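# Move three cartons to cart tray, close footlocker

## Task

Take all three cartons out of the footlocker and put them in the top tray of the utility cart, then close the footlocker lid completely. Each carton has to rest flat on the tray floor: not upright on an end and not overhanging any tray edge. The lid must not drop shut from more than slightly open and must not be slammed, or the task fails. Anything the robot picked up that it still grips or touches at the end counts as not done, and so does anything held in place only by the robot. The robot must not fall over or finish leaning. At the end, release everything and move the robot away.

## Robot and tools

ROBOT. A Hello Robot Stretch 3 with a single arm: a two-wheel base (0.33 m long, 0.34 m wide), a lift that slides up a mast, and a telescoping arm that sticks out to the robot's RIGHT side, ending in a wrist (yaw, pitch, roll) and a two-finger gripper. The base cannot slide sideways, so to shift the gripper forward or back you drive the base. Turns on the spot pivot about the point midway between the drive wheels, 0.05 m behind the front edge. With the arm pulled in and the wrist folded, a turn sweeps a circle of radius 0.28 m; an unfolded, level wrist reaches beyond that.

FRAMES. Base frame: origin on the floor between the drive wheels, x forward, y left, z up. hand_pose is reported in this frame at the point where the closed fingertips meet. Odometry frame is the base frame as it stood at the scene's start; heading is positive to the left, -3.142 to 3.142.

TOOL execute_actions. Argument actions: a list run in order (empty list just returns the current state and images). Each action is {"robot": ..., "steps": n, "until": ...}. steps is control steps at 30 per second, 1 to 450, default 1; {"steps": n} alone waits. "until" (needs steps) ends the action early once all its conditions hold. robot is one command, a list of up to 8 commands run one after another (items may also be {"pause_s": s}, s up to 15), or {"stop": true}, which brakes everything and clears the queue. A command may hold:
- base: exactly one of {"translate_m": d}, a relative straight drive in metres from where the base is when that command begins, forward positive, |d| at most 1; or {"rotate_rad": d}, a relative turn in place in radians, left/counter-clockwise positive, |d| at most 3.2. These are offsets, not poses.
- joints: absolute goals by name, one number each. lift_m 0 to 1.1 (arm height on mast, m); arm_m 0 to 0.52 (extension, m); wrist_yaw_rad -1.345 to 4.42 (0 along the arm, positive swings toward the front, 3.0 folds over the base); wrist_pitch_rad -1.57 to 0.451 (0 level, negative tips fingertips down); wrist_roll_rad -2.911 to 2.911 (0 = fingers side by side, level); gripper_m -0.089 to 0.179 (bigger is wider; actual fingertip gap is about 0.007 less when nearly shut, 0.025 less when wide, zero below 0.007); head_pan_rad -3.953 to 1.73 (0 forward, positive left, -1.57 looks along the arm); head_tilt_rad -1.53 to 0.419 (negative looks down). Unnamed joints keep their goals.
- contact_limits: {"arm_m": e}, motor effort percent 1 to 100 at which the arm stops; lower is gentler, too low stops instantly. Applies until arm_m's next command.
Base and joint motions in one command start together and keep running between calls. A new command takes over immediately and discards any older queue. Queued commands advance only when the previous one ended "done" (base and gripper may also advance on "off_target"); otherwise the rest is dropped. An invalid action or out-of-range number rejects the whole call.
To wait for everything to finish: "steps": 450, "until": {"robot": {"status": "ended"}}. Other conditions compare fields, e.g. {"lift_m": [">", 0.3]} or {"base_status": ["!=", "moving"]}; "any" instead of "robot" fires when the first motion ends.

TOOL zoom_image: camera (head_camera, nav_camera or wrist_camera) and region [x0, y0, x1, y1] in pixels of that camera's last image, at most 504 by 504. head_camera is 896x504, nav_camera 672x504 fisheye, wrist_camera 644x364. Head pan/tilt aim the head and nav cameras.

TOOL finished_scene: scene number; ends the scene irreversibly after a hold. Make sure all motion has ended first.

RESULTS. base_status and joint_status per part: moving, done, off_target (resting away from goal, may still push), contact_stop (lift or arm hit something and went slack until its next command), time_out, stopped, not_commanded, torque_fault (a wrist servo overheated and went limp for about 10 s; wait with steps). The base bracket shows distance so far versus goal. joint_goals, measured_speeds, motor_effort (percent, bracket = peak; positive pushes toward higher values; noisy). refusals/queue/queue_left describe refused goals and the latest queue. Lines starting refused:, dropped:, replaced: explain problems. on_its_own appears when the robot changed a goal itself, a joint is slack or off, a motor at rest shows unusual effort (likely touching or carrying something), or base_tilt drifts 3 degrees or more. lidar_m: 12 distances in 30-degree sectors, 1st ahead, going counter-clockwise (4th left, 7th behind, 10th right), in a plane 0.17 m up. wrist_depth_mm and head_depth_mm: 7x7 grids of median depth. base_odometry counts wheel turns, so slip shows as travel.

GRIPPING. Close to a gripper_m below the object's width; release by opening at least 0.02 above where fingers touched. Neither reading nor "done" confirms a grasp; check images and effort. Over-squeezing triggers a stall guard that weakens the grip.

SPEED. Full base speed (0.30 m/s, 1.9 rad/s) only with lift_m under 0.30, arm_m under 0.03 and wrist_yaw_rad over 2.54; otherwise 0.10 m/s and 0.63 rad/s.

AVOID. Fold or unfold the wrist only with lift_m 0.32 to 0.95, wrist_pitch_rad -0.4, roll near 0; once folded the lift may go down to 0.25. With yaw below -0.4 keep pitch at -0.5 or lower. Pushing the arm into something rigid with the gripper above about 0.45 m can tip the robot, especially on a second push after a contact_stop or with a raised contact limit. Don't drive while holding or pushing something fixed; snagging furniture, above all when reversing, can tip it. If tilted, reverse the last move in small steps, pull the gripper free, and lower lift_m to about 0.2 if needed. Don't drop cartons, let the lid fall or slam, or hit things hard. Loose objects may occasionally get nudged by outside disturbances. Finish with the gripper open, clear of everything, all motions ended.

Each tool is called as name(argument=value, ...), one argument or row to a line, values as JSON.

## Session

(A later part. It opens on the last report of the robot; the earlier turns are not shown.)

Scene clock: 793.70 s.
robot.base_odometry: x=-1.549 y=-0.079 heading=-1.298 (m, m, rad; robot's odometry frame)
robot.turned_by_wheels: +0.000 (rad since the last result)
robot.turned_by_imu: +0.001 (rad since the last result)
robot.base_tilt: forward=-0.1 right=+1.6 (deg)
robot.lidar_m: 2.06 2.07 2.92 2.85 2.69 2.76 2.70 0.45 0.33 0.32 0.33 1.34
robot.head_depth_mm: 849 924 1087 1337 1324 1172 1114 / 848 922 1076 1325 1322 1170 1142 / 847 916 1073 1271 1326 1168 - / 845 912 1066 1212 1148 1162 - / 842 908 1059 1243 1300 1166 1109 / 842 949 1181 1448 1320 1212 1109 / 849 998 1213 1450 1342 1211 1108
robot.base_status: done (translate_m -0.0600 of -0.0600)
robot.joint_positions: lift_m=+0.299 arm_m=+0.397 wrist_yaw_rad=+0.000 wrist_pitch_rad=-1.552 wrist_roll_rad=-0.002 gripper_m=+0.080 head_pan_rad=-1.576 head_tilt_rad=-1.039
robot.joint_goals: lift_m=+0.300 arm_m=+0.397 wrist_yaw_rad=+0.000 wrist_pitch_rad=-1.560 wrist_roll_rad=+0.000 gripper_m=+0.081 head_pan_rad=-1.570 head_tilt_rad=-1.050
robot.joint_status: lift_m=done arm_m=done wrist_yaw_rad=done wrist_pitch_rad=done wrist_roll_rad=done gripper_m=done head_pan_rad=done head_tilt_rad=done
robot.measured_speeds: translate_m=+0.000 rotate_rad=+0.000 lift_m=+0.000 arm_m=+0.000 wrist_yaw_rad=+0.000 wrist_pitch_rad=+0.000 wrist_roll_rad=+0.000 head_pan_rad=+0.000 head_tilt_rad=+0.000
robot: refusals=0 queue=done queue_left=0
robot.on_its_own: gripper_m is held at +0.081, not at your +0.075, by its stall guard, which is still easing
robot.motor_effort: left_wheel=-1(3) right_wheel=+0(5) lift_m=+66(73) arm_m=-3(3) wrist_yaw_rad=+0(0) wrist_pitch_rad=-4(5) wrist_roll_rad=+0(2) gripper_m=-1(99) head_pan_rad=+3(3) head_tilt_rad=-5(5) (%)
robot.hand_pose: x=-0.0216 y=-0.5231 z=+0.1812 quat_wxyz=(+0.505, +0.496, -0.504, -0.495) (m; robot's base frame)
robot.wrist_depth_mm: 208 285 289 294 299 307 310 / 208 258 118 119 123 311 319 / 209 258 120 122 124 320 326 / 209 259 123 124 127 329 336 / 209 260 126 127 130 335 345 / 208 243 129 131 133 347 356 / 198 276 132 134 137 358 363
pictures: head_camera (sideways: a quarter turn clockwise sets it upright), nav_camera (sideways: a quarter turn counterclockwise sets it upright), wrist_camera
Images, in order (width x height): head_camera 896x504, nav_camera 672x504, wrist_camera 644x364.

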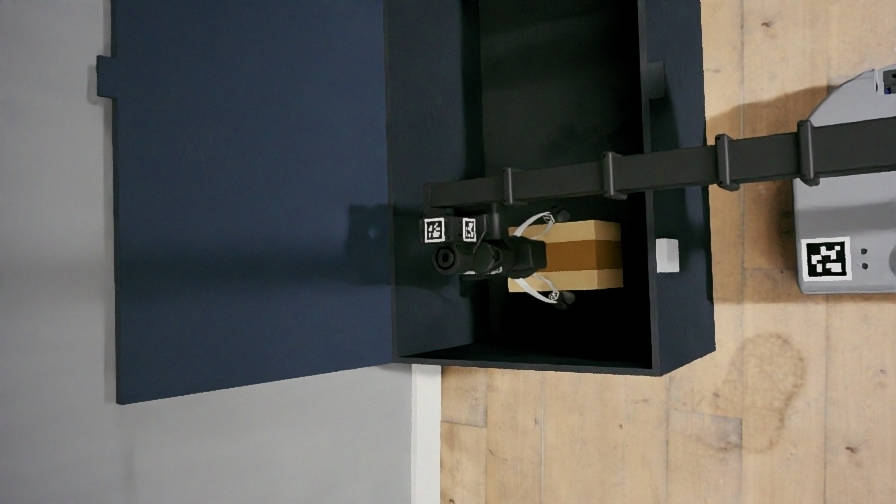

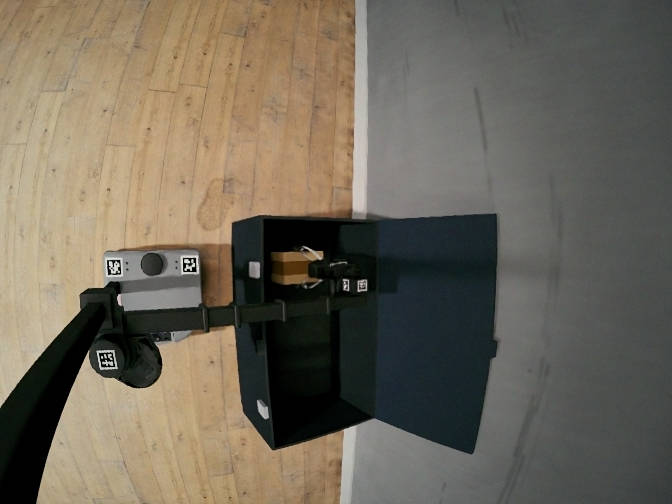

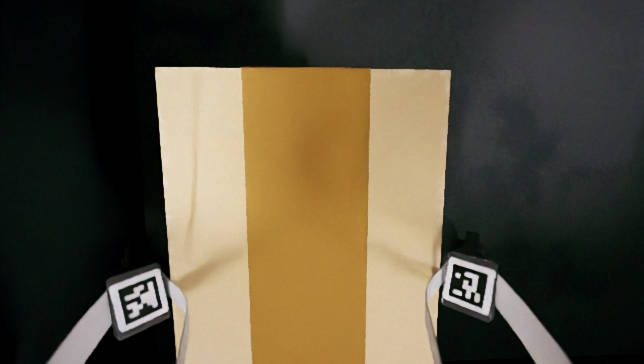

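execute_actions(
  actions=[
    {"robot":{"joints":{"gripper_m":0.084,"lift_m":1.08}},"steps":200,"until":{"robot":{"lift_m":[">",0.58]}}},
    {"robot":{"joints":{"arm_m":0.0}},"steps":200,"until":{"robot":{"arm_m":["<",0.1]}}},
    {"robot":[{"base":{"rotate_rad":-1.001}},{"base":{"translate_m":-1.0}},{"base":{"translate_m":-1.0}},{"base":{"translate_m":-0.46}},{"base":{"rotate_rad":-0.894},"joints":{"head_tilt_rad":-0.7}}],"steps":60},
  ],
)

execute_actions(
  actions=[
    {"steps":450,"until":{"robot":{"status":"ended"}}},
    {"steps":450,"until":{"robot":{"status":"ended"}}},
  ],
)

Scene clock: 816.17 s.
robot.base_odometry: x=-1.549 y=-0.079 heading=-2.272 (m, m, rad; robot's odometry frame)
robot.turned_by_wheels: -0.974 (rad since the last result)
robot.turned_by_imu: -0.953 (rad since the last result)
robot.base_tilt: forward=+1.7 right=+1.3 (deg)
robot.lidar_m: 0.34 1.48 2.07 2.08 2.87 2.84 2.69 2.73 2.36 0.42 0.32 0.32
robot.head_depth_mm: - - - - - 1204 1103 / - - - - - - - / - - - - - - - / 1451 - - - - - - / 1327 1519 1663 1390 296 - 1081 / 1175 1332 1390 1450 1331 1087 1099 / 1047 1121 1183 1331 1315 1194 977
robot.base_status: moving (rotate_rad -0.9740 of -1.0010)
robot.joint_positions: lift_m=+1.076 arm_m=+0.000 wrist_yaw_rad=+0.000 wrist_pitch_rad=-1.550 wrist_roll_rad=-0.002 gripper_m=+0.085 head_pan_rad=-1.576 head_tilt_rad=-1.039
robot.joint_goals: lift_m=+1.080 arm_m=+0.000 wrist_yaw_rad=+0.000 wrist_pitch_rad=-1.560 wrist_roll_rad=+0.000 gripper_m=+0.084 head_pan_rad=-1.570 head_tilt_rad=-1.050
robot.joint_status: lift_m=moving arm_m=moving wrist_yaw_rad=done wrist_pitch_rad=done wrist_roll_rad=done gripper_m=done head_pan_rad=done head_tilt_rad=done
robot.measured_speeds: translate_m=+0.000 rotate_rad=-0.242 lift_m=+0.037 arm_m=+0.000 wrist_yaw_rad=+0.000 wrist_pitch_rad=+0.000 wrist_roll_rad=+0.000 head_pan_rad=+0.000 head_tilt_rad=+0.000
robot: refusals=0 queue=running queue_left=4
robot.motor_effort: left_wheel=+2(6) right_wheel=-4(8) lift_m=+61(70) arm_m=-3(5) wrist_yaw_rad=+0(1) wrist_pitch_rad=-4(4) wrist_roll_rad=+1(0) gripper_m=-20(24) head_pan_rad=+3(3) head_tilt_rad=-4(5) (%)
robot.hand_pose: x=-0.0216 y=-0.1264 z=+0.9584 quat_wxyz=(+0.506, +0.495, -0.504, -0.495) (m; robot's base frame)
robot.wrist_depth_mm: 775 997 - - - - - / 834 - 118 119 123 - - / - 867 120 122 124 - - / - - 123 125 127 - - / - - 126 127 130 - - / - - 129 131 133 - - / - - 132 134 137 - -
pictures: head_camera (sideways: a quarter turn clockwise sets it upright), nav_camera (sideways: a quarter turn counterclockwise sets it upright), wrist_camera
Images, in order (width x height): head_camera 896x504, nav_camera 672x504, wrist_camera 644x364.

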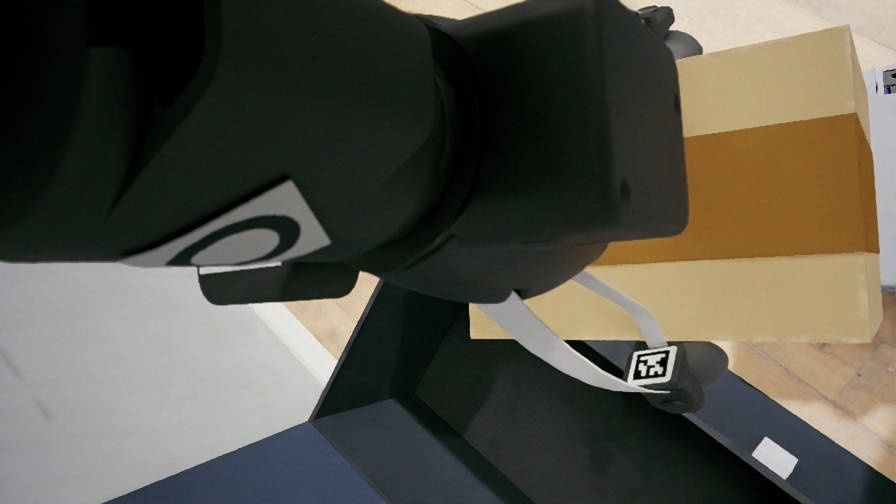

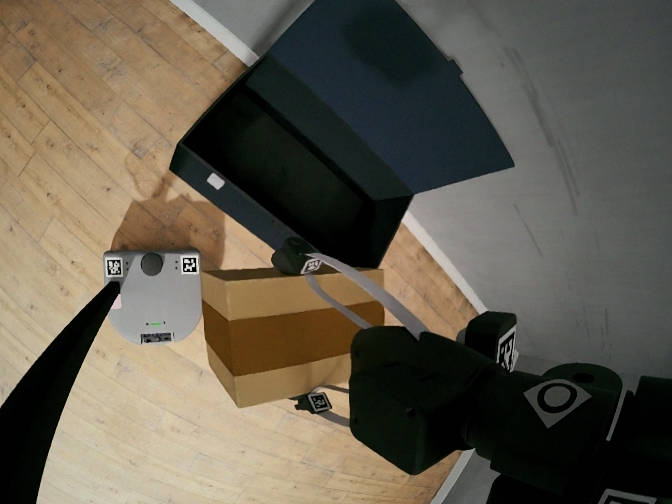

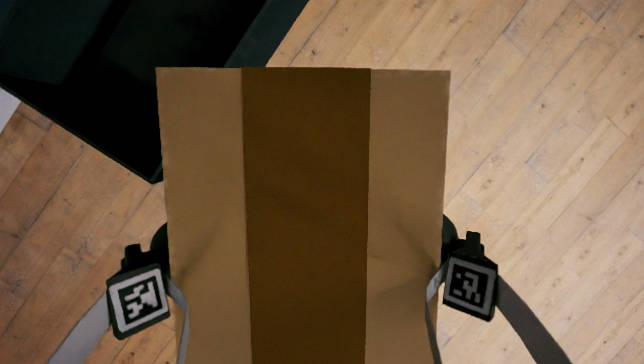

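Scene clock: 846.17 s.
robot.base_odometry: x=+0.087 y=+1.757 heading=-3.073 (m, m, rad; robot's odometry frame)
robot.turned_by_wheels: -0.801 (rad since the last result)
robot.turned_by_imu: -0.779 (rad since the last result)
robot.base_tilt: forward=+1.0 right=+2.7 (deg)
robot.lidar_m: 2.87 2.45 3.63 3.12 1.50 0.98 0.90 0.46 0.38 0.37 1.27 1.59
robot.head_depth_mm: - - - - - - - / - - - - - - - / - - - - - - - / 1087 1210 1324 769 - - - / 1077 1195 1336 1492 632 642 295 / 1056 1170 1302 1474 1636 1415 1221 / 1037 1146 1281 1449 1600 1415 1221
robot.base_status: moving (rotate_rad -0.7741 of -0.8940)
robot.joint_positions: lift_m=+1.079 arm_m=+0.000 wrist_yaw_rad=+0.000 wrist_pitch_rad=-1.550 wrist_roll_rad=-0.002 gripper_m=+0.085 head_pan_rad=-1.576 head_tilt_rad=-0.705
robot.joint_goals: lift_m=+1.080 arm_m=+0.000 wrist_yaw_rad=+0.000 wrist_pitch_rad=-1.560 wrist_roll_rad=+0.000 gripper_m=+0.084 head_pan_rad=-1.570 head_tilt_rad=-0.700
robot.joint_status: lift_m=done arm_m=done wrist_yaw_rad=done wrist_pitch_rad=done wrist_roll_rad=done gripper_m=done head_pan_rad=done head_tilt_rad=done
robot.measured_speeds: translate_m=+0.000 rotate_rad=-0.493 lift_m=+0.000 arm_m=+0.000 wrist_yaw_rad=+0.000 wrist_pitch_rad=+0.000 wrist_roll_rad=+0.000 head_pan_rad=+0.000 head_tilt_rad=+0.000
robot: refusals=0 queue=running queue_left=0
robot.motor_effort: left_wheel=+3(5) right_wheel=-4(10) lift_m=+66(64) arm_m=-3(5) wrist_yaw_rad=+0(0) wrist_pitch_rad=-4(4) wrist_roll_rad=+1(1) gripper_m=-20(20) head_pan_rad=+3(3) head_tilt_rad=+2(21) (%)
robot.hand_pose: x=-0.0216 y=-0.1264 z=+0.9612 quat_wxyz=(+0.506, +0.495, -0.504, -0.495) (m; robot's base frame)
robot.wrist_depth_mm: - - - 597 603 625 621 / - - 118 120 123 649 787 / - - 120 121 124 - 901 / - - 123 124 127 - 926 / - - 126 128 130 - 946 / - - 129 130 133 - - / - - 132 134 137 - -
pictures: head_camera (sideways: a quarter turn clockwise sets it upright), nav_camera (sideways: a quarter turn counterclockwise sets it upright), wrist_camera
Images, in order (width x height): head_camera 896x504, nav_camera 672x504, wrist_camera 644x364.

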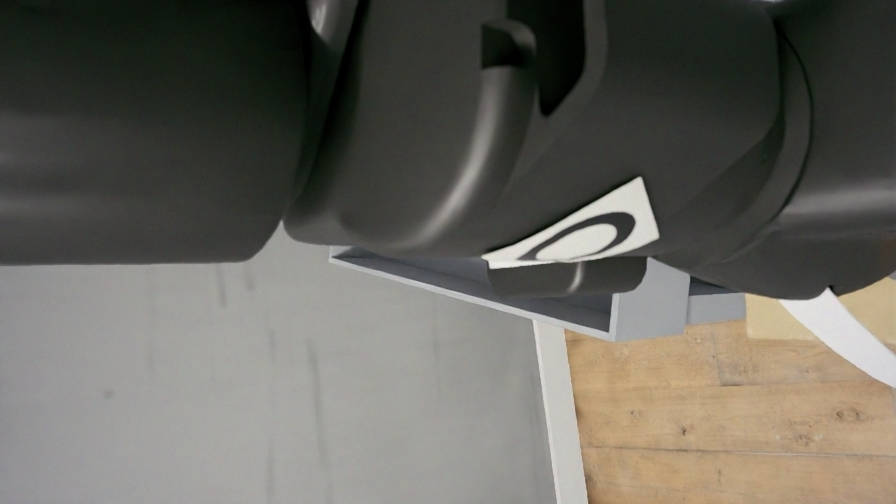

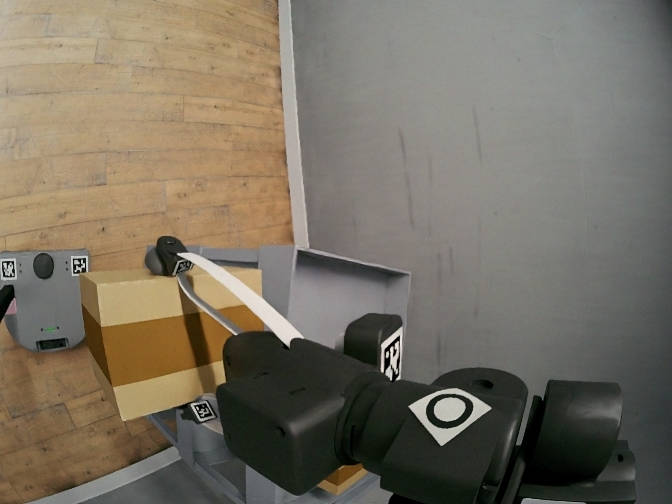

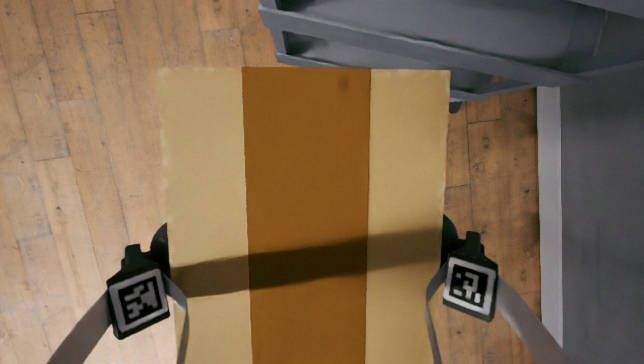

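execute_actions(
  actions=[
    {"robot":{"joints":{"lift_m":1.095}},"steps":60,"until":{"robot":{"status":"ended"}}},
    {"robot":{"joints":{"arm_m":0.455}},"steps":250,"until":{"robot":{"status":"ended"}}},
  ],
)

Scene clock: 857.73 s.
robot.base_odometry: x=+0.087 y=+1.757 heading=+3.091 (m, m, rad; robot's odometry frame)
robot.turned_by_wheels: -0.120 (rad since the last result)
robot.turned_by_imu: -0.116 (rad since the last result)
robot.base_tilt: forward=+0.0 right=+1.7 (deg)
robot.lidar_m: 2.55 2.45 2.66 3.12 1.79 1.03 0.90 0.51 0.38 0.37 1.27 1.47
robot.head_depth_mm: 1235 1383 1440 632 651 843 809 / 1204 1342 1438 646 646 841 809 / 1189 1297 900 752 649 841 808 / - - 590 575 648 841 808 / 1094 1214 1274 739 649 623 791 / 1067 1178 1313 1464 1559 1354 1222 / 1040 1143 1268 1423 1590 1416 1218
robot.base_status: done (rotate_rad -0.8939 of -0.8940)
robot.joint_positions: lift_m=+1.094 arm_m=+0.455 wrist_yaw_rad=+0.000 wrist_pitch_rad=-1.550 wrist_roll_rad=-0.002 gripper_m=+0.085 head_pan_rad=-1.576 head_tilt_rad=-0.705
robot.joint_goals: lift_m=+1.095 arm_m=+0.455 wrist_yaw_rad=+0.000 wrist_pitch_rad=-1.560 wrist_roll_rad=+0.000 gripper_m=+0.084 head_pan_rad=-1.570 head_tilt_rad=-0.700
robot.joint_status: lift_m=done arm_m=done wrist_yaw_rad=done wrist_pitch_rad=done wrist_roll_rad=done gripper_m=done head_pan_rad=done head_tilt_rad=done
robot.measured_speeds: translate_m=+0.000 rotate_rad=+0.000 lift_m=+0.000 arm_m=+0.000 wrist_yaw_rad=+0.000 wrist_pitch_rad=+0.000 wrist_roll_rad=+0.000 head_pan_rad=+0.000 head_tilt_rad=+0.000
robot: refusals=0 queue=done queue_left=0
robot.motor_effort: left_wheel=+1(2) right_wheel=-5(5) lift_m=+66(67) arm_m=+3(4) wrist_yaw_rad=+0(0) wrist_pitch_rad=-4(4) wrist_roll_rad=+1(1) gripper_m=-19(20) head_pan_rad=+3(3) head_tilt_rad=+1(2) (%)
robot.hand_pose: x=-0.0216 y=-0.5808 z=+0.9762 quat_wxyz=(+0.506, +0.495, -0.504, -0.495) (m; robot's base frame)
robot.wrist_depth_mm: - - 310 316 321 327 330 / - - 118 120 123 333 338 / - - 120 122 124 226 230 / - - 123 125 127 233 234 / - - 125 127 130 236 242 / - - 129 131 133 245 285 / - - 132 134 137 382 393
pictures: head_camera (sideways: a quarter turn clockwise sets it upright), nav_camera (sideways: a quarter turn counterclockwise sets it upright), wrist_camera
Images, in order (width x height): head_camera 896x504, nav_camera 672x504, wrist_camera 644x364.

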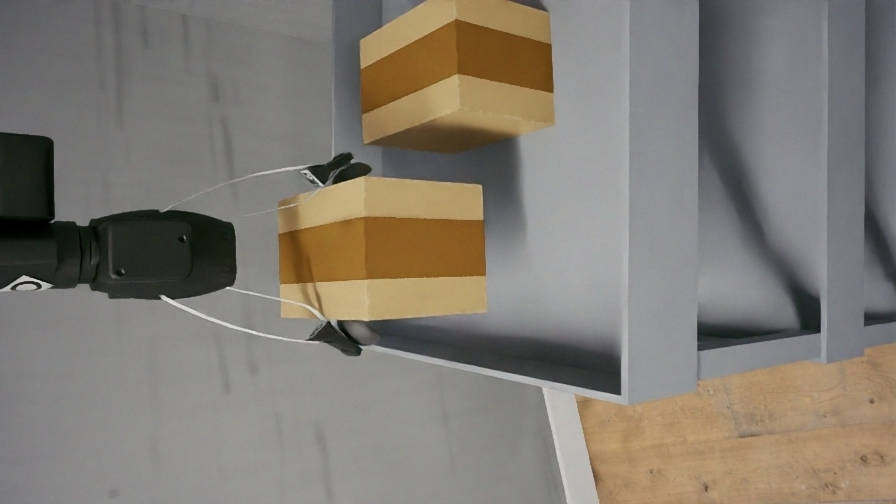

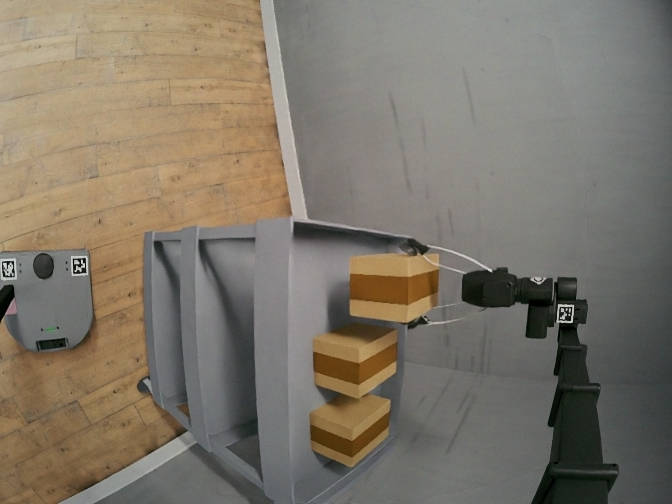

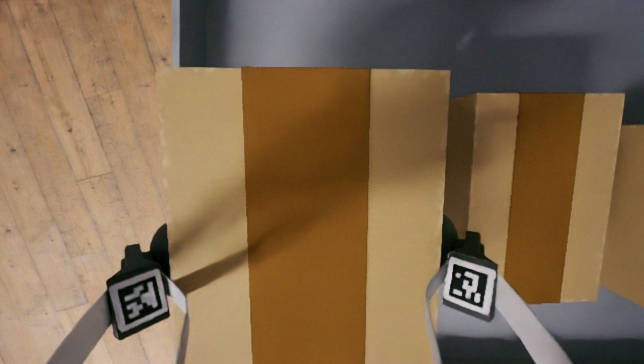

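execute_actions(
  actions=[
    {"robot":[{"base":{"translate_m":-0.008},"joints":{"lift_m":1.005}},{"joints":{"lift_m":0.988}}],"steps":150,"until":{"robot":{"status":"ended"}}},
    {"robot":[{"joints":{"gripper_m":0.135}},{"joints":{"lift_m":1.06}}],"steps":150,"until":{"robot":{"status":"ended"}}},
  ],
)

Scene clock: 869.83 s.
robot.base_odometry: x=+0.095 y=+1.757 heading=+3.090 (m, m, rad; robot's odometry frame)
robot.turned_by_wheels: +0.000 (rad since the last result)
robot.turned_by_imu: +0.002 (rad since the last result)
robot.base_tilt: forward=+0.0 right=+1.6 (deg)
robot.lidar_m: 2.56 2.47 2.67 3.12 1.78 1.03 0.89 0.50 0.38 0.37 0.39 1.47
robot.head_depth_mm: 1288 1369 1428 633 650 843 809 / 1220 1345 1432 631 645 841 808 / 1200 1297 1391 732 645 842 806 / - - 1117 613 632 842 810 / 1095 1212 1305 728 637 631 791 / 1071 1174 1317 1444 650 1327 1198 / 1038 1144 1272 1432 1589 1411 1223
robot.base_status: done (translate_m -0.0080 of -0.0080)
robot.joint_positions: lift_m=+1.059 arm_m=+0.455 wrist_yaw_rad=+0.000 wrist_pitch_rad=-1.557 wrist_roll_rad=-0.002 gripper_m=+0.135 head_pan_rad=-1.576 head_tilt_rad=-0.705
robot.joint_goals: lift_m=+1.060 arm_m=+0.455 wrist_yaw_rad=+0.000 wrist_pitch_rad=-1.560 wrist_roll_rad=+0.000 gripper_m=+0.135 head_pan_rad=-1.570 head_tilt_rad=-0.700
robot.joint_status: lift_m=done arm_m=done wrist_yaw_rad=done wrist_pitch_rad=done wrist_roll_rad=done gripper_m=done head_pan_rad=done head_tilt_rad=done
robot.measured_speeds: translate_m=+0.000 rotate_rad=+0.000 lift_m=+0.000 arm_m=+0.000 wrist_yaw_rad=+0.000 wrist_pitch_rad=+0.000 wrist_roll_rad=+0.000 head_pan_rad=+0.000 head_tilt_rad=+0.000
robot: refusals=0 queue=done queue_left=0
robot.motor_effort: left_wheel=+0(3) right_wheel=-1(10) lift_m=+56(68) arm_m=+2(3) wrist_yaw_rad=+1(0) wrist_pitch_rad=-1(4) wrist_roll_rad=+1(1) gripper_m=+0(76) head_pan_rad=+2(3) head_tilt_rad=+2(2) (%)
robot.hand_pose: x=-0.0216 y=-0.5790 z=+0.9417 quat_wxyz=(+0.504, +0.497, -0.502, -0.496) (m; robot's base frame)
robot.wrist_depth_mm: 971 948 278 286 289 291 298 / - - 285 287 295 297 304 / - - 183 184 262 192 193 / - - 189 189 262 199 200 / - - 193 193 293 202 205 / - - 199 199 329 205 212 / - - 325 205 338 349 356
pictures: head_camera (sideways: a quarter turn clockwise sets it upright), nav_camera (sideways: a quarter turn counterclockwise sets it upright), wrist_camera
replaced: robot.lift_m: its motion had ended contact_stop
Images, in order (width x height): head_camera 896x504, nav_camera 672x504, wrist_camera 644x364.

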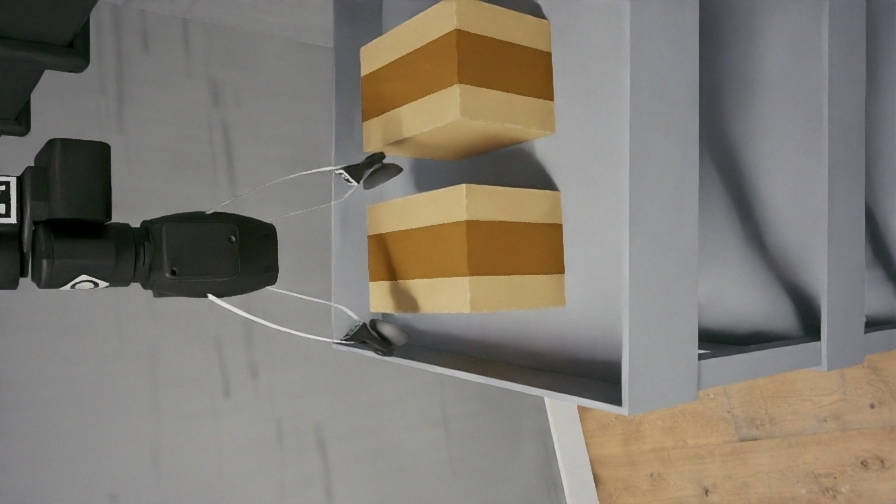

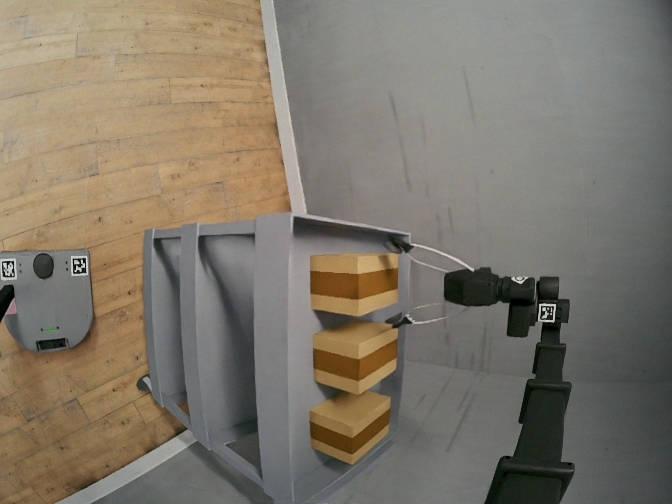

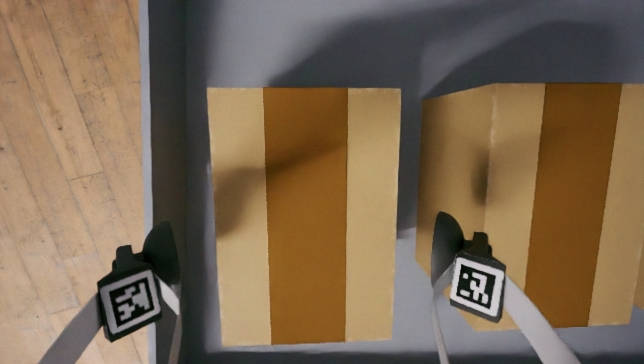

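execute_actions(
  actions=[
    {"robot":{"joints":{"arm_m":0.0,"gripper_m":0.04}},"steps":200,"until":{"robot":{"arm_m":["<",0.06]}}},
    {"robot":{"joints":{"lift_m":0.292,"wrist_yaw_rad":2.6,"wrist_pitch_rad":-1.57,"head_pan_rad":0,"head_tilt_rad":-0.8},"base":{"rotate_rad":0.497}},"steps":200,"until":{"robot":{"base_status":["!=","moving"]}}},
    {"robot":[{"base":{"translate_m":1.0}},{"base":{"translate_m":1.0}},{"base":{"translate_m":0.313}},{"base":{"rotate_rad":1.3985}}],"steps":450,"until":{"robot":{"status":"ended"}}},
    {"steps":200,"until":{"robot":{"status":"ended"}}},
  ],
)

Scene clock: 911.77 s.
robot.base_odometry: x=-1.992 y=+0.760 heading=-1.298 (m, m, rad; robot's odometry frame)
robot.turned_by_wheels: +1.895 (rad since the last result)
robot.turned_by_imu: +1.862 (rad since the last result)
robot.base_tilt: forward=-0.1 right=+1.6 (deg)
robot.lidar_m: 0.43 2.96 3.21 2.71 2.44 1.85 1.80 0.88 0.66 0.65 0.37 0.28
robot.head_depth_mm: 2035 2030 2025 1472 1486 1318 1158 / 2549 2765 2314 1874 1510 1315 1158 / 2597 2840 2310 1881 1493 1268 1120 / 2579 2799 2334 1864 1520 1342 1178 / 2574 2809 2309 1867 1561 1338 1179 / 2594 2813 2313 1871 1556 1349 1177 / 2577 2804 2330 1861 1559 1342 1175
robot.base_status: done (rotate_rad +1.3984 of +1.3985)
robot.joint_positions: lift_m=+0.295 arm_m=+0.000 wrist_yaw_rad=+2.597 wrist_pitch_rad=-1.562 wrist_roll_rad=-0.002 gripper_m=+0.040 head_pan_rad=-0.007 head_tilt_rad=-0.791
robot.joint_goals: lift_m=+0.295 arm_m=+0.000 wrist_yaw_rad=+2.600 wrist_pitch_rad=-1.570 wrist_roll_rad=+0.000 gripper_m=+0.040 head_pan_rad=+0.000 head_tilt_rad=-0.800
robot.joint_status: lift_m=contact_stop arm_m=done wrist_yaw_rad=done wrist_pitch_rad=done wrist_roll_rad=done gripper_m=done head_pan_rad=done head_tilt_rad=done
robot.measured_speeds: translate_m=+0.000 rotate_rad=+0.000 lift_m=+0.000 arm_m=+0.000 wrist_yaw_rad=+0.000 wrist_pitch_rad=+0.000 wrist_roll_rad=+0.000 head_pan_rad=+0.000 head_tilt_rad=+0.000
robot: refusals=0 queue=done queue_left=0
robot.on_its_own: lift_m is slack since a contact_stop, until your next command for it
robot.motor_effort: left_wheel=-3(8) right_wheel=+2(12) lift_m=+40(53) arm_m=-2(3) wrist_yaw_rad=+3(3) wrist_pitch_rad=-1(2) wrist_roll_rad=+1(1) gripper_m=-3(80) head_pan_rad=+3(41) head_tilt_rad=-4(16) (%)
robot.hand_pose: x=-0.0325 y=-0.1641 z=+0.1774 quat_wxyz=(+0.615, +0.617, +0.345, +0.350) (m; robot's base frame)
robot.wrist_depth_mm: - - - 314 316 321 272 / - - - - 324 329 297 / - - - - 333 337 326 / - - - - 345 346 351 / - - - 351 353 359 362 / - - - 356 364 370 376 / - 358 362 366 373 379 386
pictures: head_camera (sideways: a quarter turn clockwise sets it upright), nav_camera (sideways: a quarter turn counterclockwise sets it upright), wrist_camera
Images, in order (width x height): head_camera 896x504, nav_camera 672x504, wrist_camera 644x364.

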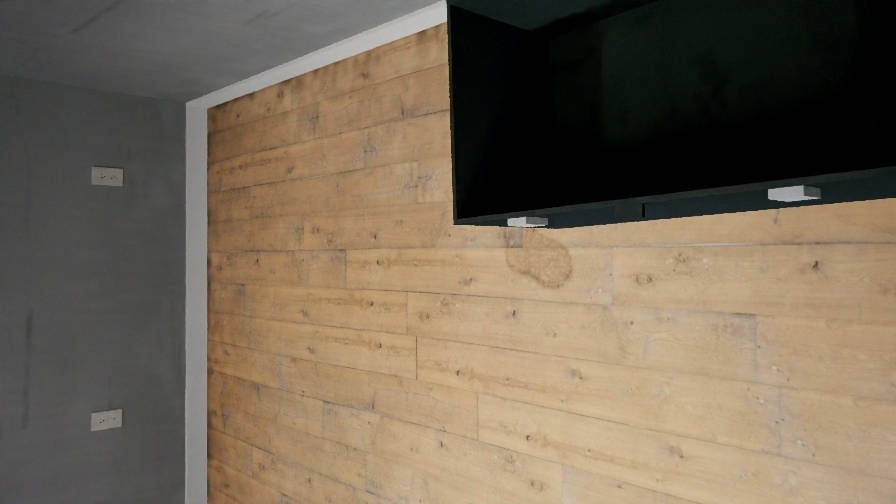

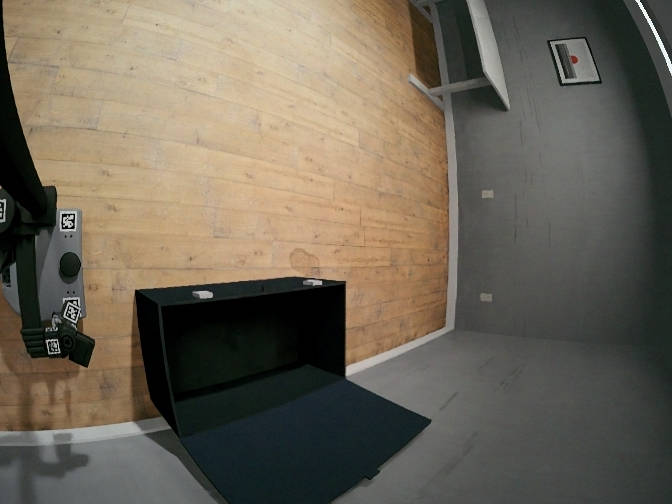

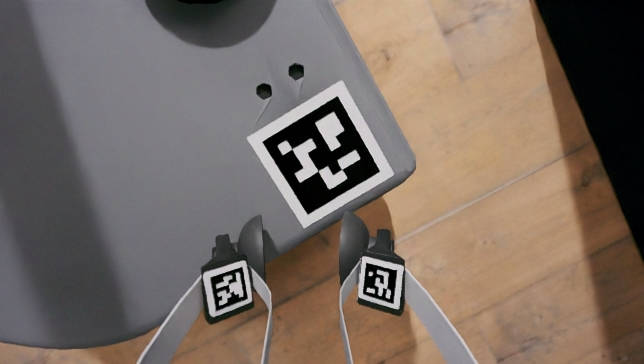

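execute_actions(
  actions=[
    {"robot":{"joints":{"lift_m":0.48,"head_pan_rad":-0.75,"head_tilt_rad":-0.85},"base":{"translate_m":-0.04}},"steps":60,"until":{"robot":{"lift_m":[">",0.4]}}},
    {"robot":{"joints":{"wrist_yaw_rad":1.57,"wrist_pitch_rad":0,"arm_m":0.44,"wrist_roll_rad":0.13,"gripper_m":0.06}},"steps":200,"until":{"robot":{"status":"ended"}}},
  ],
)

Scene clock: 930.23 s.
robot.base_odometry: x=-2.002 y=+0.798 heading=-1.298 (m, m, rad; robot's odometry frame)
robot.turned_by_wheels: +0.000 (rad since the last result)
robot.turned_by_imu: +0.006 (rad since the last result)
robot.base_tilt: forward=+0.0 right=+1.6 (deg)
robot.lidar_m: 0.44 3.00 3.19 2.62 2.38 1.81 1.76 0.87 0.66 0.65 0.42 0.32
robot.head_depth_mm: 639 701 778 862 1004 1158 1160 / 692 769 843 888 1058 1264 1155 / 758 850 909 981 1098 1172 1161 / 836 947 986 1099 1268 1285 1122 / 932 1047 1100 1248 1425 1281 999 / 1050 1146 1254 1465 1481 1286 1118 / 1207 1451 1850 1482 1472 1282 1157
robot.base_status: done (translate_m -0.0400 of -0.0400)
robot.joint_positions: lift_m=+0.480 arm_m=+0.425 wrist_yaw_rad=+1.549 wrist_pitch_rad=-0.022 wrist_roll_rad=+0.126 gripper_m=+0.060 head_pan_rad=-0.743 head_tilt_rad=-0.841
robot.joint_goals: lift_m=+0.480 arm_m=+0.425 wrist_yaw_rad=+1.570 wrist_pitch_rad=+0.000 wrist_roll_rad=+0.130 gripper_m=+0.060 head_pan_rad=-0.750 head_tilt_rad=-0.850
robot.joint_status: lift_m=done arm_m=contact_stop wrist_yaw_rad=off_target wrist_pitch_rad=done wrist_roll_rad=done gripper_m=done head_pan_rad=done head_tilt_rad=done
robot.measured_speeds: translate_m=+0.000 rotate_rad=+0.000 lift_m=+0.000 arm_m=-0.003 wrist_yaw_rad=+0.040 wrist_pitch_rad=+0.000 wrist_roll_rad=+0.000 head_pan_rad=+0.000 head_tilt_rad=+0.000
robot: refusals=0 queue=dropped queue_left=0
robot.on_its_own: arm_m is slack since a contact_stop, until your next command for it (your +0.440 is given up)
robot.motor_effort: left_wheel=-7(10) right_wheel=+12(19) lift_m=+55(58) arm_m=+1(29) wrist_yaw_rad=+22(76) wrist_pitch_rad=+9(8) wrist_roll_rad=+1(2) gripper_m=+0(72) head_pan_rad=-3(38) head_tilt_rad=-3(9) (%)
robot.hand_pose: x=+0.2342 y=-0.5756 z=+0.5885 quat_wxyz=(+0.479, +0.530, -0.531, +0.457) (m; robot's base frame)
robot.wrist_depth_mm: - - - - 215 116 79 / - - - 488 230 121 81 / - - - 481 249 125 83 / - - - 473 269 130 86 / - - - 459 250 135 88 / - 882 - - 232 141 90 / - 684 919 848 375 138 93
pictures: head_camera (sideways: a quarter turn clockwise sets it upright), nav_camera (sideways: a quarter turn counterclockwise sets it upright), wrist_camera
Images, in order (width x height): head_camera 896x504, nav_camera 672x504, wrist_camera 644x364.

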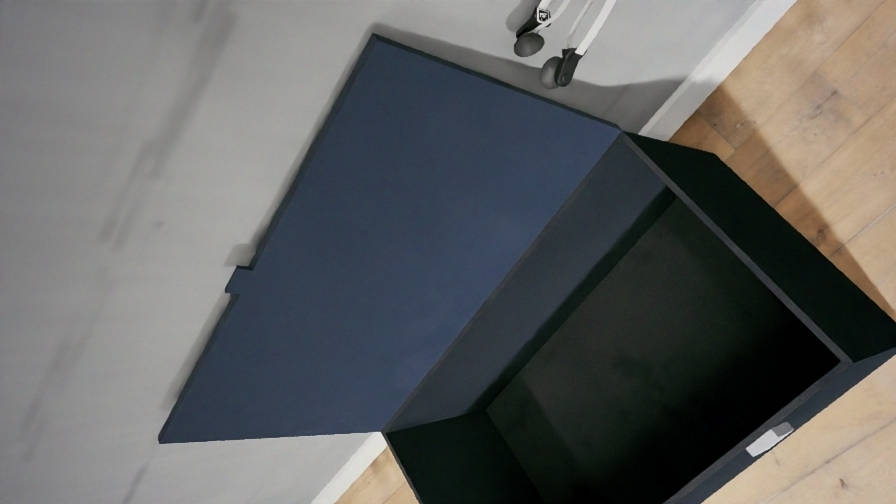

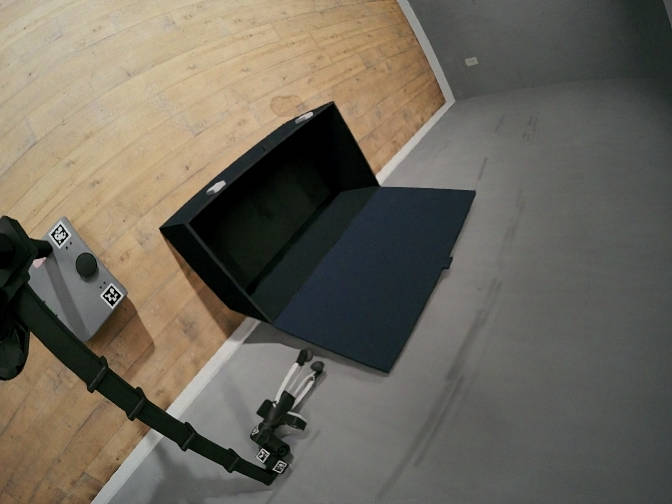

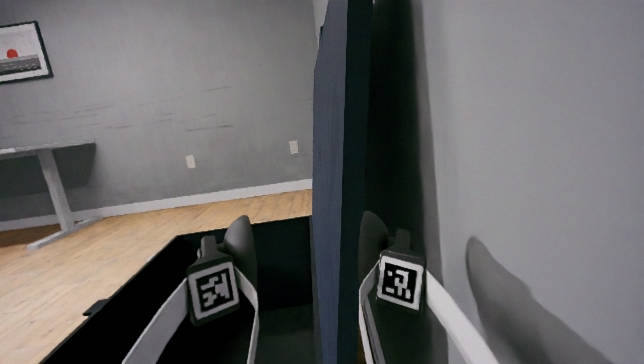

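execute_actions(
  actions=[
    {"robot":{"joints":{"wrist_yaw_rad":1.45,"arm_m":0.412,"lift_m":0.44,"gripper_m":0.07}},"steps":100,"until":{"robot":{"status":"ended"}}},
  ],
)

Scene clock: 940.10 s.
robot.base_odometry: x=-2.002 y=+0.798 heading=-1.297 (m, m, rad; robot's odometry frame)
robot.turned_by_wheels: +0.000 (rad since the last result)
robot.turned_by_imu: +0.001 (rad since the last result)
robot.base_tilt: forward=-0.1 right=+1.6 (deg)
robot.lidar_m: 0.44 2.99 3.17 2.62 2.38 1.80 1.76 0.87 0.66 0.65 0.42 0.32
robot.head_depth_mm: 638 702 779 861 999 1159 1159 / 693 768 843 891 1060 1263 1156 / 759 850 910 983 1099 1174 1162 / 835 948 988 1103 1269 1288 1119 / 934 1049 1105 1247 1427 1284 1003 / 1053 1148 1255 1462 1477 1284 1116 / 1212 1465 1844 1482 1478 1283 1153
robot.base_status: done (translate_m -0.0400 of -0.0400)
robot.joint_positions: lift_m=+0.441 arm_m=+0.412 wrist_yaw_rad=+1.453 wrist_pitch_rad=-0.021 wrist_roll_rad=+0.126 gripper_m=+0.070 head_pan_rad=-0.743 head_tilt_rad=-0.841
robot.joint_goals: lift_m=+0.440 arm_m=+0.412 wrist_yaw_rad=+1.450 wrist_pitch_rad=+0.000 wrist_roll_rad=+0.130 gripper_m=+0.070 head_pan_rad=-0.750 head_tilt_rad=-0.850
robot.joint_status: lift_m=done arm_m=done wrist_yaw_rad=done wrist_pitch_rad=done wrist_roll_rad=done gripper_m=done head_pan_rad=done head_tilt_rad=done
robot.measured_speeds: translate_m=+0.000 rotate_rad=+0.000 lift_m=+0.000 arm_m=+0.000 wrist_yaw_rad=+0.000 wrist_pitch_rad=+0.000 wrist_roll_rad=+0.000 head_pan_rad=+0.000 head_tilt_rad=+0.000
robot: refusals=0 queue=done queue_left=0
robot.motor_effort: left_wheel=-2(7) right_wheel=+1(9) lift_m=+25(56) arm_m=-3(6) wrist_yaw_rad=-3(21) wrist_pitch_rad=+9(9) wrist_roll_rad=+1(1) gripper_m=+0(47) head_pan_rad=-3(3) head_tilt_rad=-5(4) (%)
robot.hand_pose: x=+0.2325 y=-0.5875 z=+0.5496 quat_wxyz=(+0.500, +0.503, -0.556, +0.433) (m; robot's base frame)
robot.wrist_depth_mm: - - - 318 172 104 75 / - - - 329 183 108 77 / - - - 341 195 112 79 / - - - 381 209 117 81 / - - - 435 194 122 83 / - 877 - 511 - 126 85 / 585 792 892 611 259 123 88
pictures: head_camera (sideways: a quarter turn clockwise sets it upright), nav_camera (sideways: a quarter turn counterclockwise sets it upright), wrist_camera
Images, in order (width x height): head_camera 896x504, nav_camera 672x504, wrist_camera 644x364.

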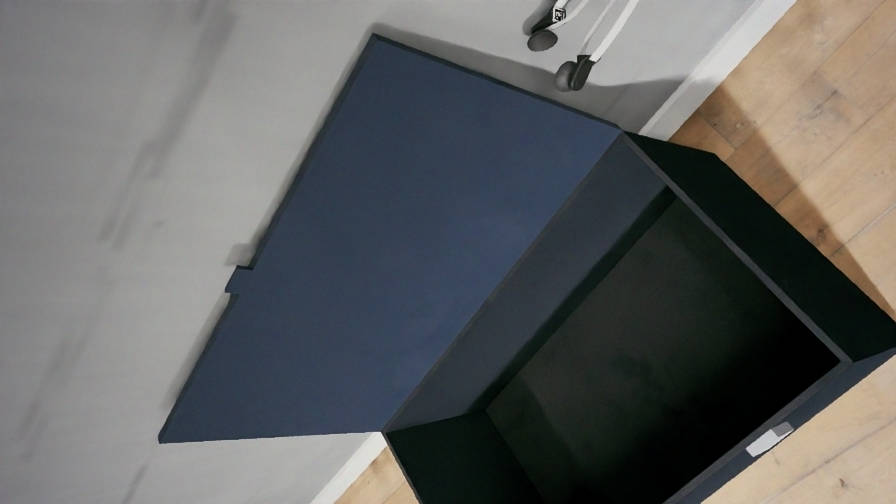

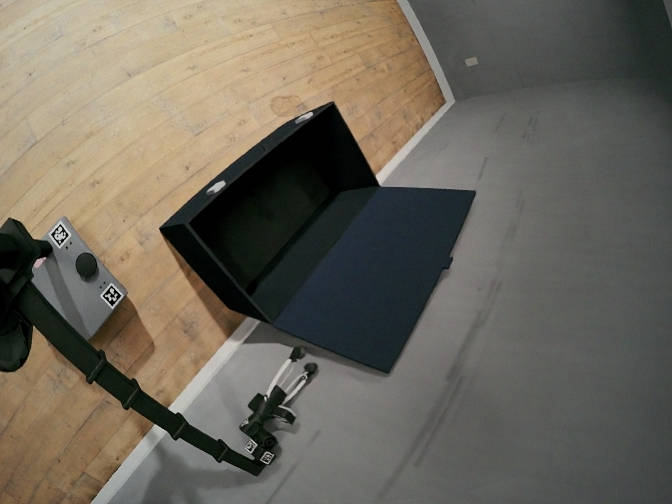

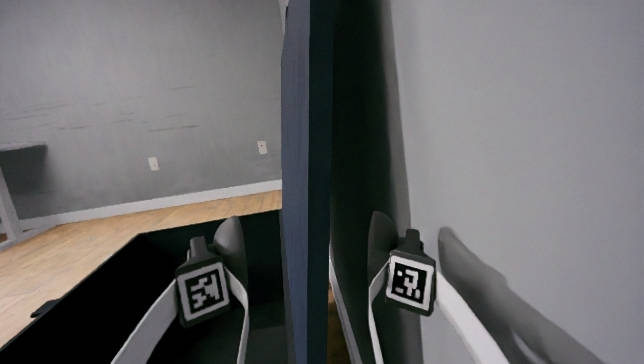

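execute_actions(
  actions=[
    {"robot":{"base":{"translate_m":0.095}},"steps":100,"until":{"robot":{"status":"ended"}}},
  ],
)

Scene clock: 948.70 s.
robot.base_odometry: x=-1.977 y=+0.707 heading=-1.297 (m, m, rad; robot's odometry frame)
robot.turned_by_wheels: +0.000 (rad since the last result)
robot.turned_by_imu: +0.001 (rad since the last result)
robot.base_tilt: forward=-0.1 right=+1.7 (deg)
robot.lidar_m: 0.44 2.90 3.19 2.77 2.50 1.90 1.86 0.88 0.67 0.65 0.29 0.23
robot.head_depth_mm: 644 708 782 813 920 1167 1158 / 698 774 845 891 985 1107 1162 / 763 854 910 984 1099 1243 1101 / 841 956 986 1102 1271 1289 1122 / 940 1049 1108 1247 1433 1283 1138 / 1063 1174 1282 1443 1484 1284 1120 / 1224 1468 1856 1437 1446 1285 1158
robot.base_status: done (translate_m +0.0950 of +0.0950)
robot.joint_positions: lift_m=+0.441 arm_m=+0.412 wrist_yaw_rad=+1.453 wrist_pitch_rad=-0.021 wrist_roll_rad=+0.126 gripper_m=+0.070 head_pan_rad=-0.743 head_tilt_rad=-0.841
robot.joint_goals: lift_m=+0.440 arm_m=+0.412 wrist_yaw_rad=+1.450 wrist_pitch_rad=+0.000 wrist_roll_rad=+0.130 gripper_m=+0.070 head_pan_rad=-0.750 head_tilt_rad=-0.850
robot.joint_status: lift_m=done arm_m=done wrist_yaw_rad=done wrist_pitch_rad=done wrist_roll_rad=done gripper_m=done head_pan_rad=done head_tilt_rad=done
robot.measured_speeds: translate_m=+0.000 rotate_rad=+0.000 lift_m=+0.000 arm_m=+0.000 wrist_yaw_rad=+0.000 wrist_pitch_rad=+0.000 wrist_roll_rad=+0.000 head_pan_rad=+0.000 head_tilt_rad=+0.000
robot: refusals=0 queue=done queue_left=0
robot.motor_effort: left_wheel=-1(3) right_wheel=+0(6) lift_m=+25(25) arm_m=-3(4) wrist_yaw_rad=-3(2) wrist_pitch_rad=+9(9) wrist_roll_rad=+1(1) gripper_m=+0(0) head_pan_rad=-3(3) head_tilt_rad=-4(4) (%)
robot.hand_pose: x=+0.2325 y=-0.5875 z=+0.5496 quat_wxyz=(+0.500, +0.503, -0.556, +0.433) (m; robot's base frame)
robot.wrist_depth_mm: - - - 158 168 111 79 / - - - 159 177 115 82 / - - - 161 188 120 84 / - - - 163 220 124 86 / - - - 165 207 129 89 / - 853 924 167 - 135 91 / 592 789 902 170 277 131 94
pictures: head_camera (sideways: a quarter turn clockwise sets it upright), nav_camera (sideways: a quarter turn counterclockwise sets it upright), wrist_camera
Images, in order (width x height): head_camera 896x504, nav_camera 672x504, wrist_camera 644x364.

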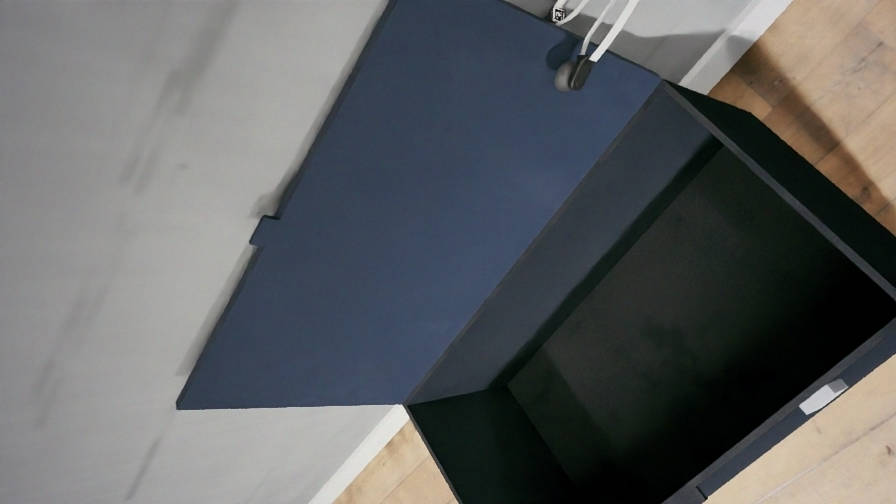

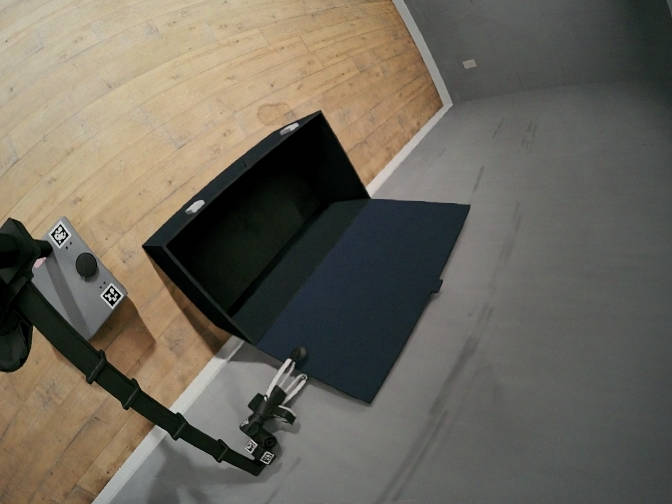

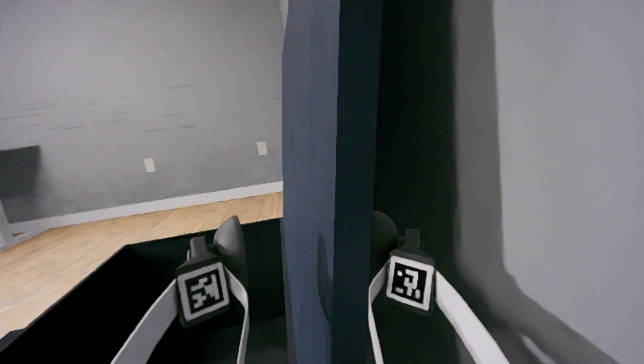

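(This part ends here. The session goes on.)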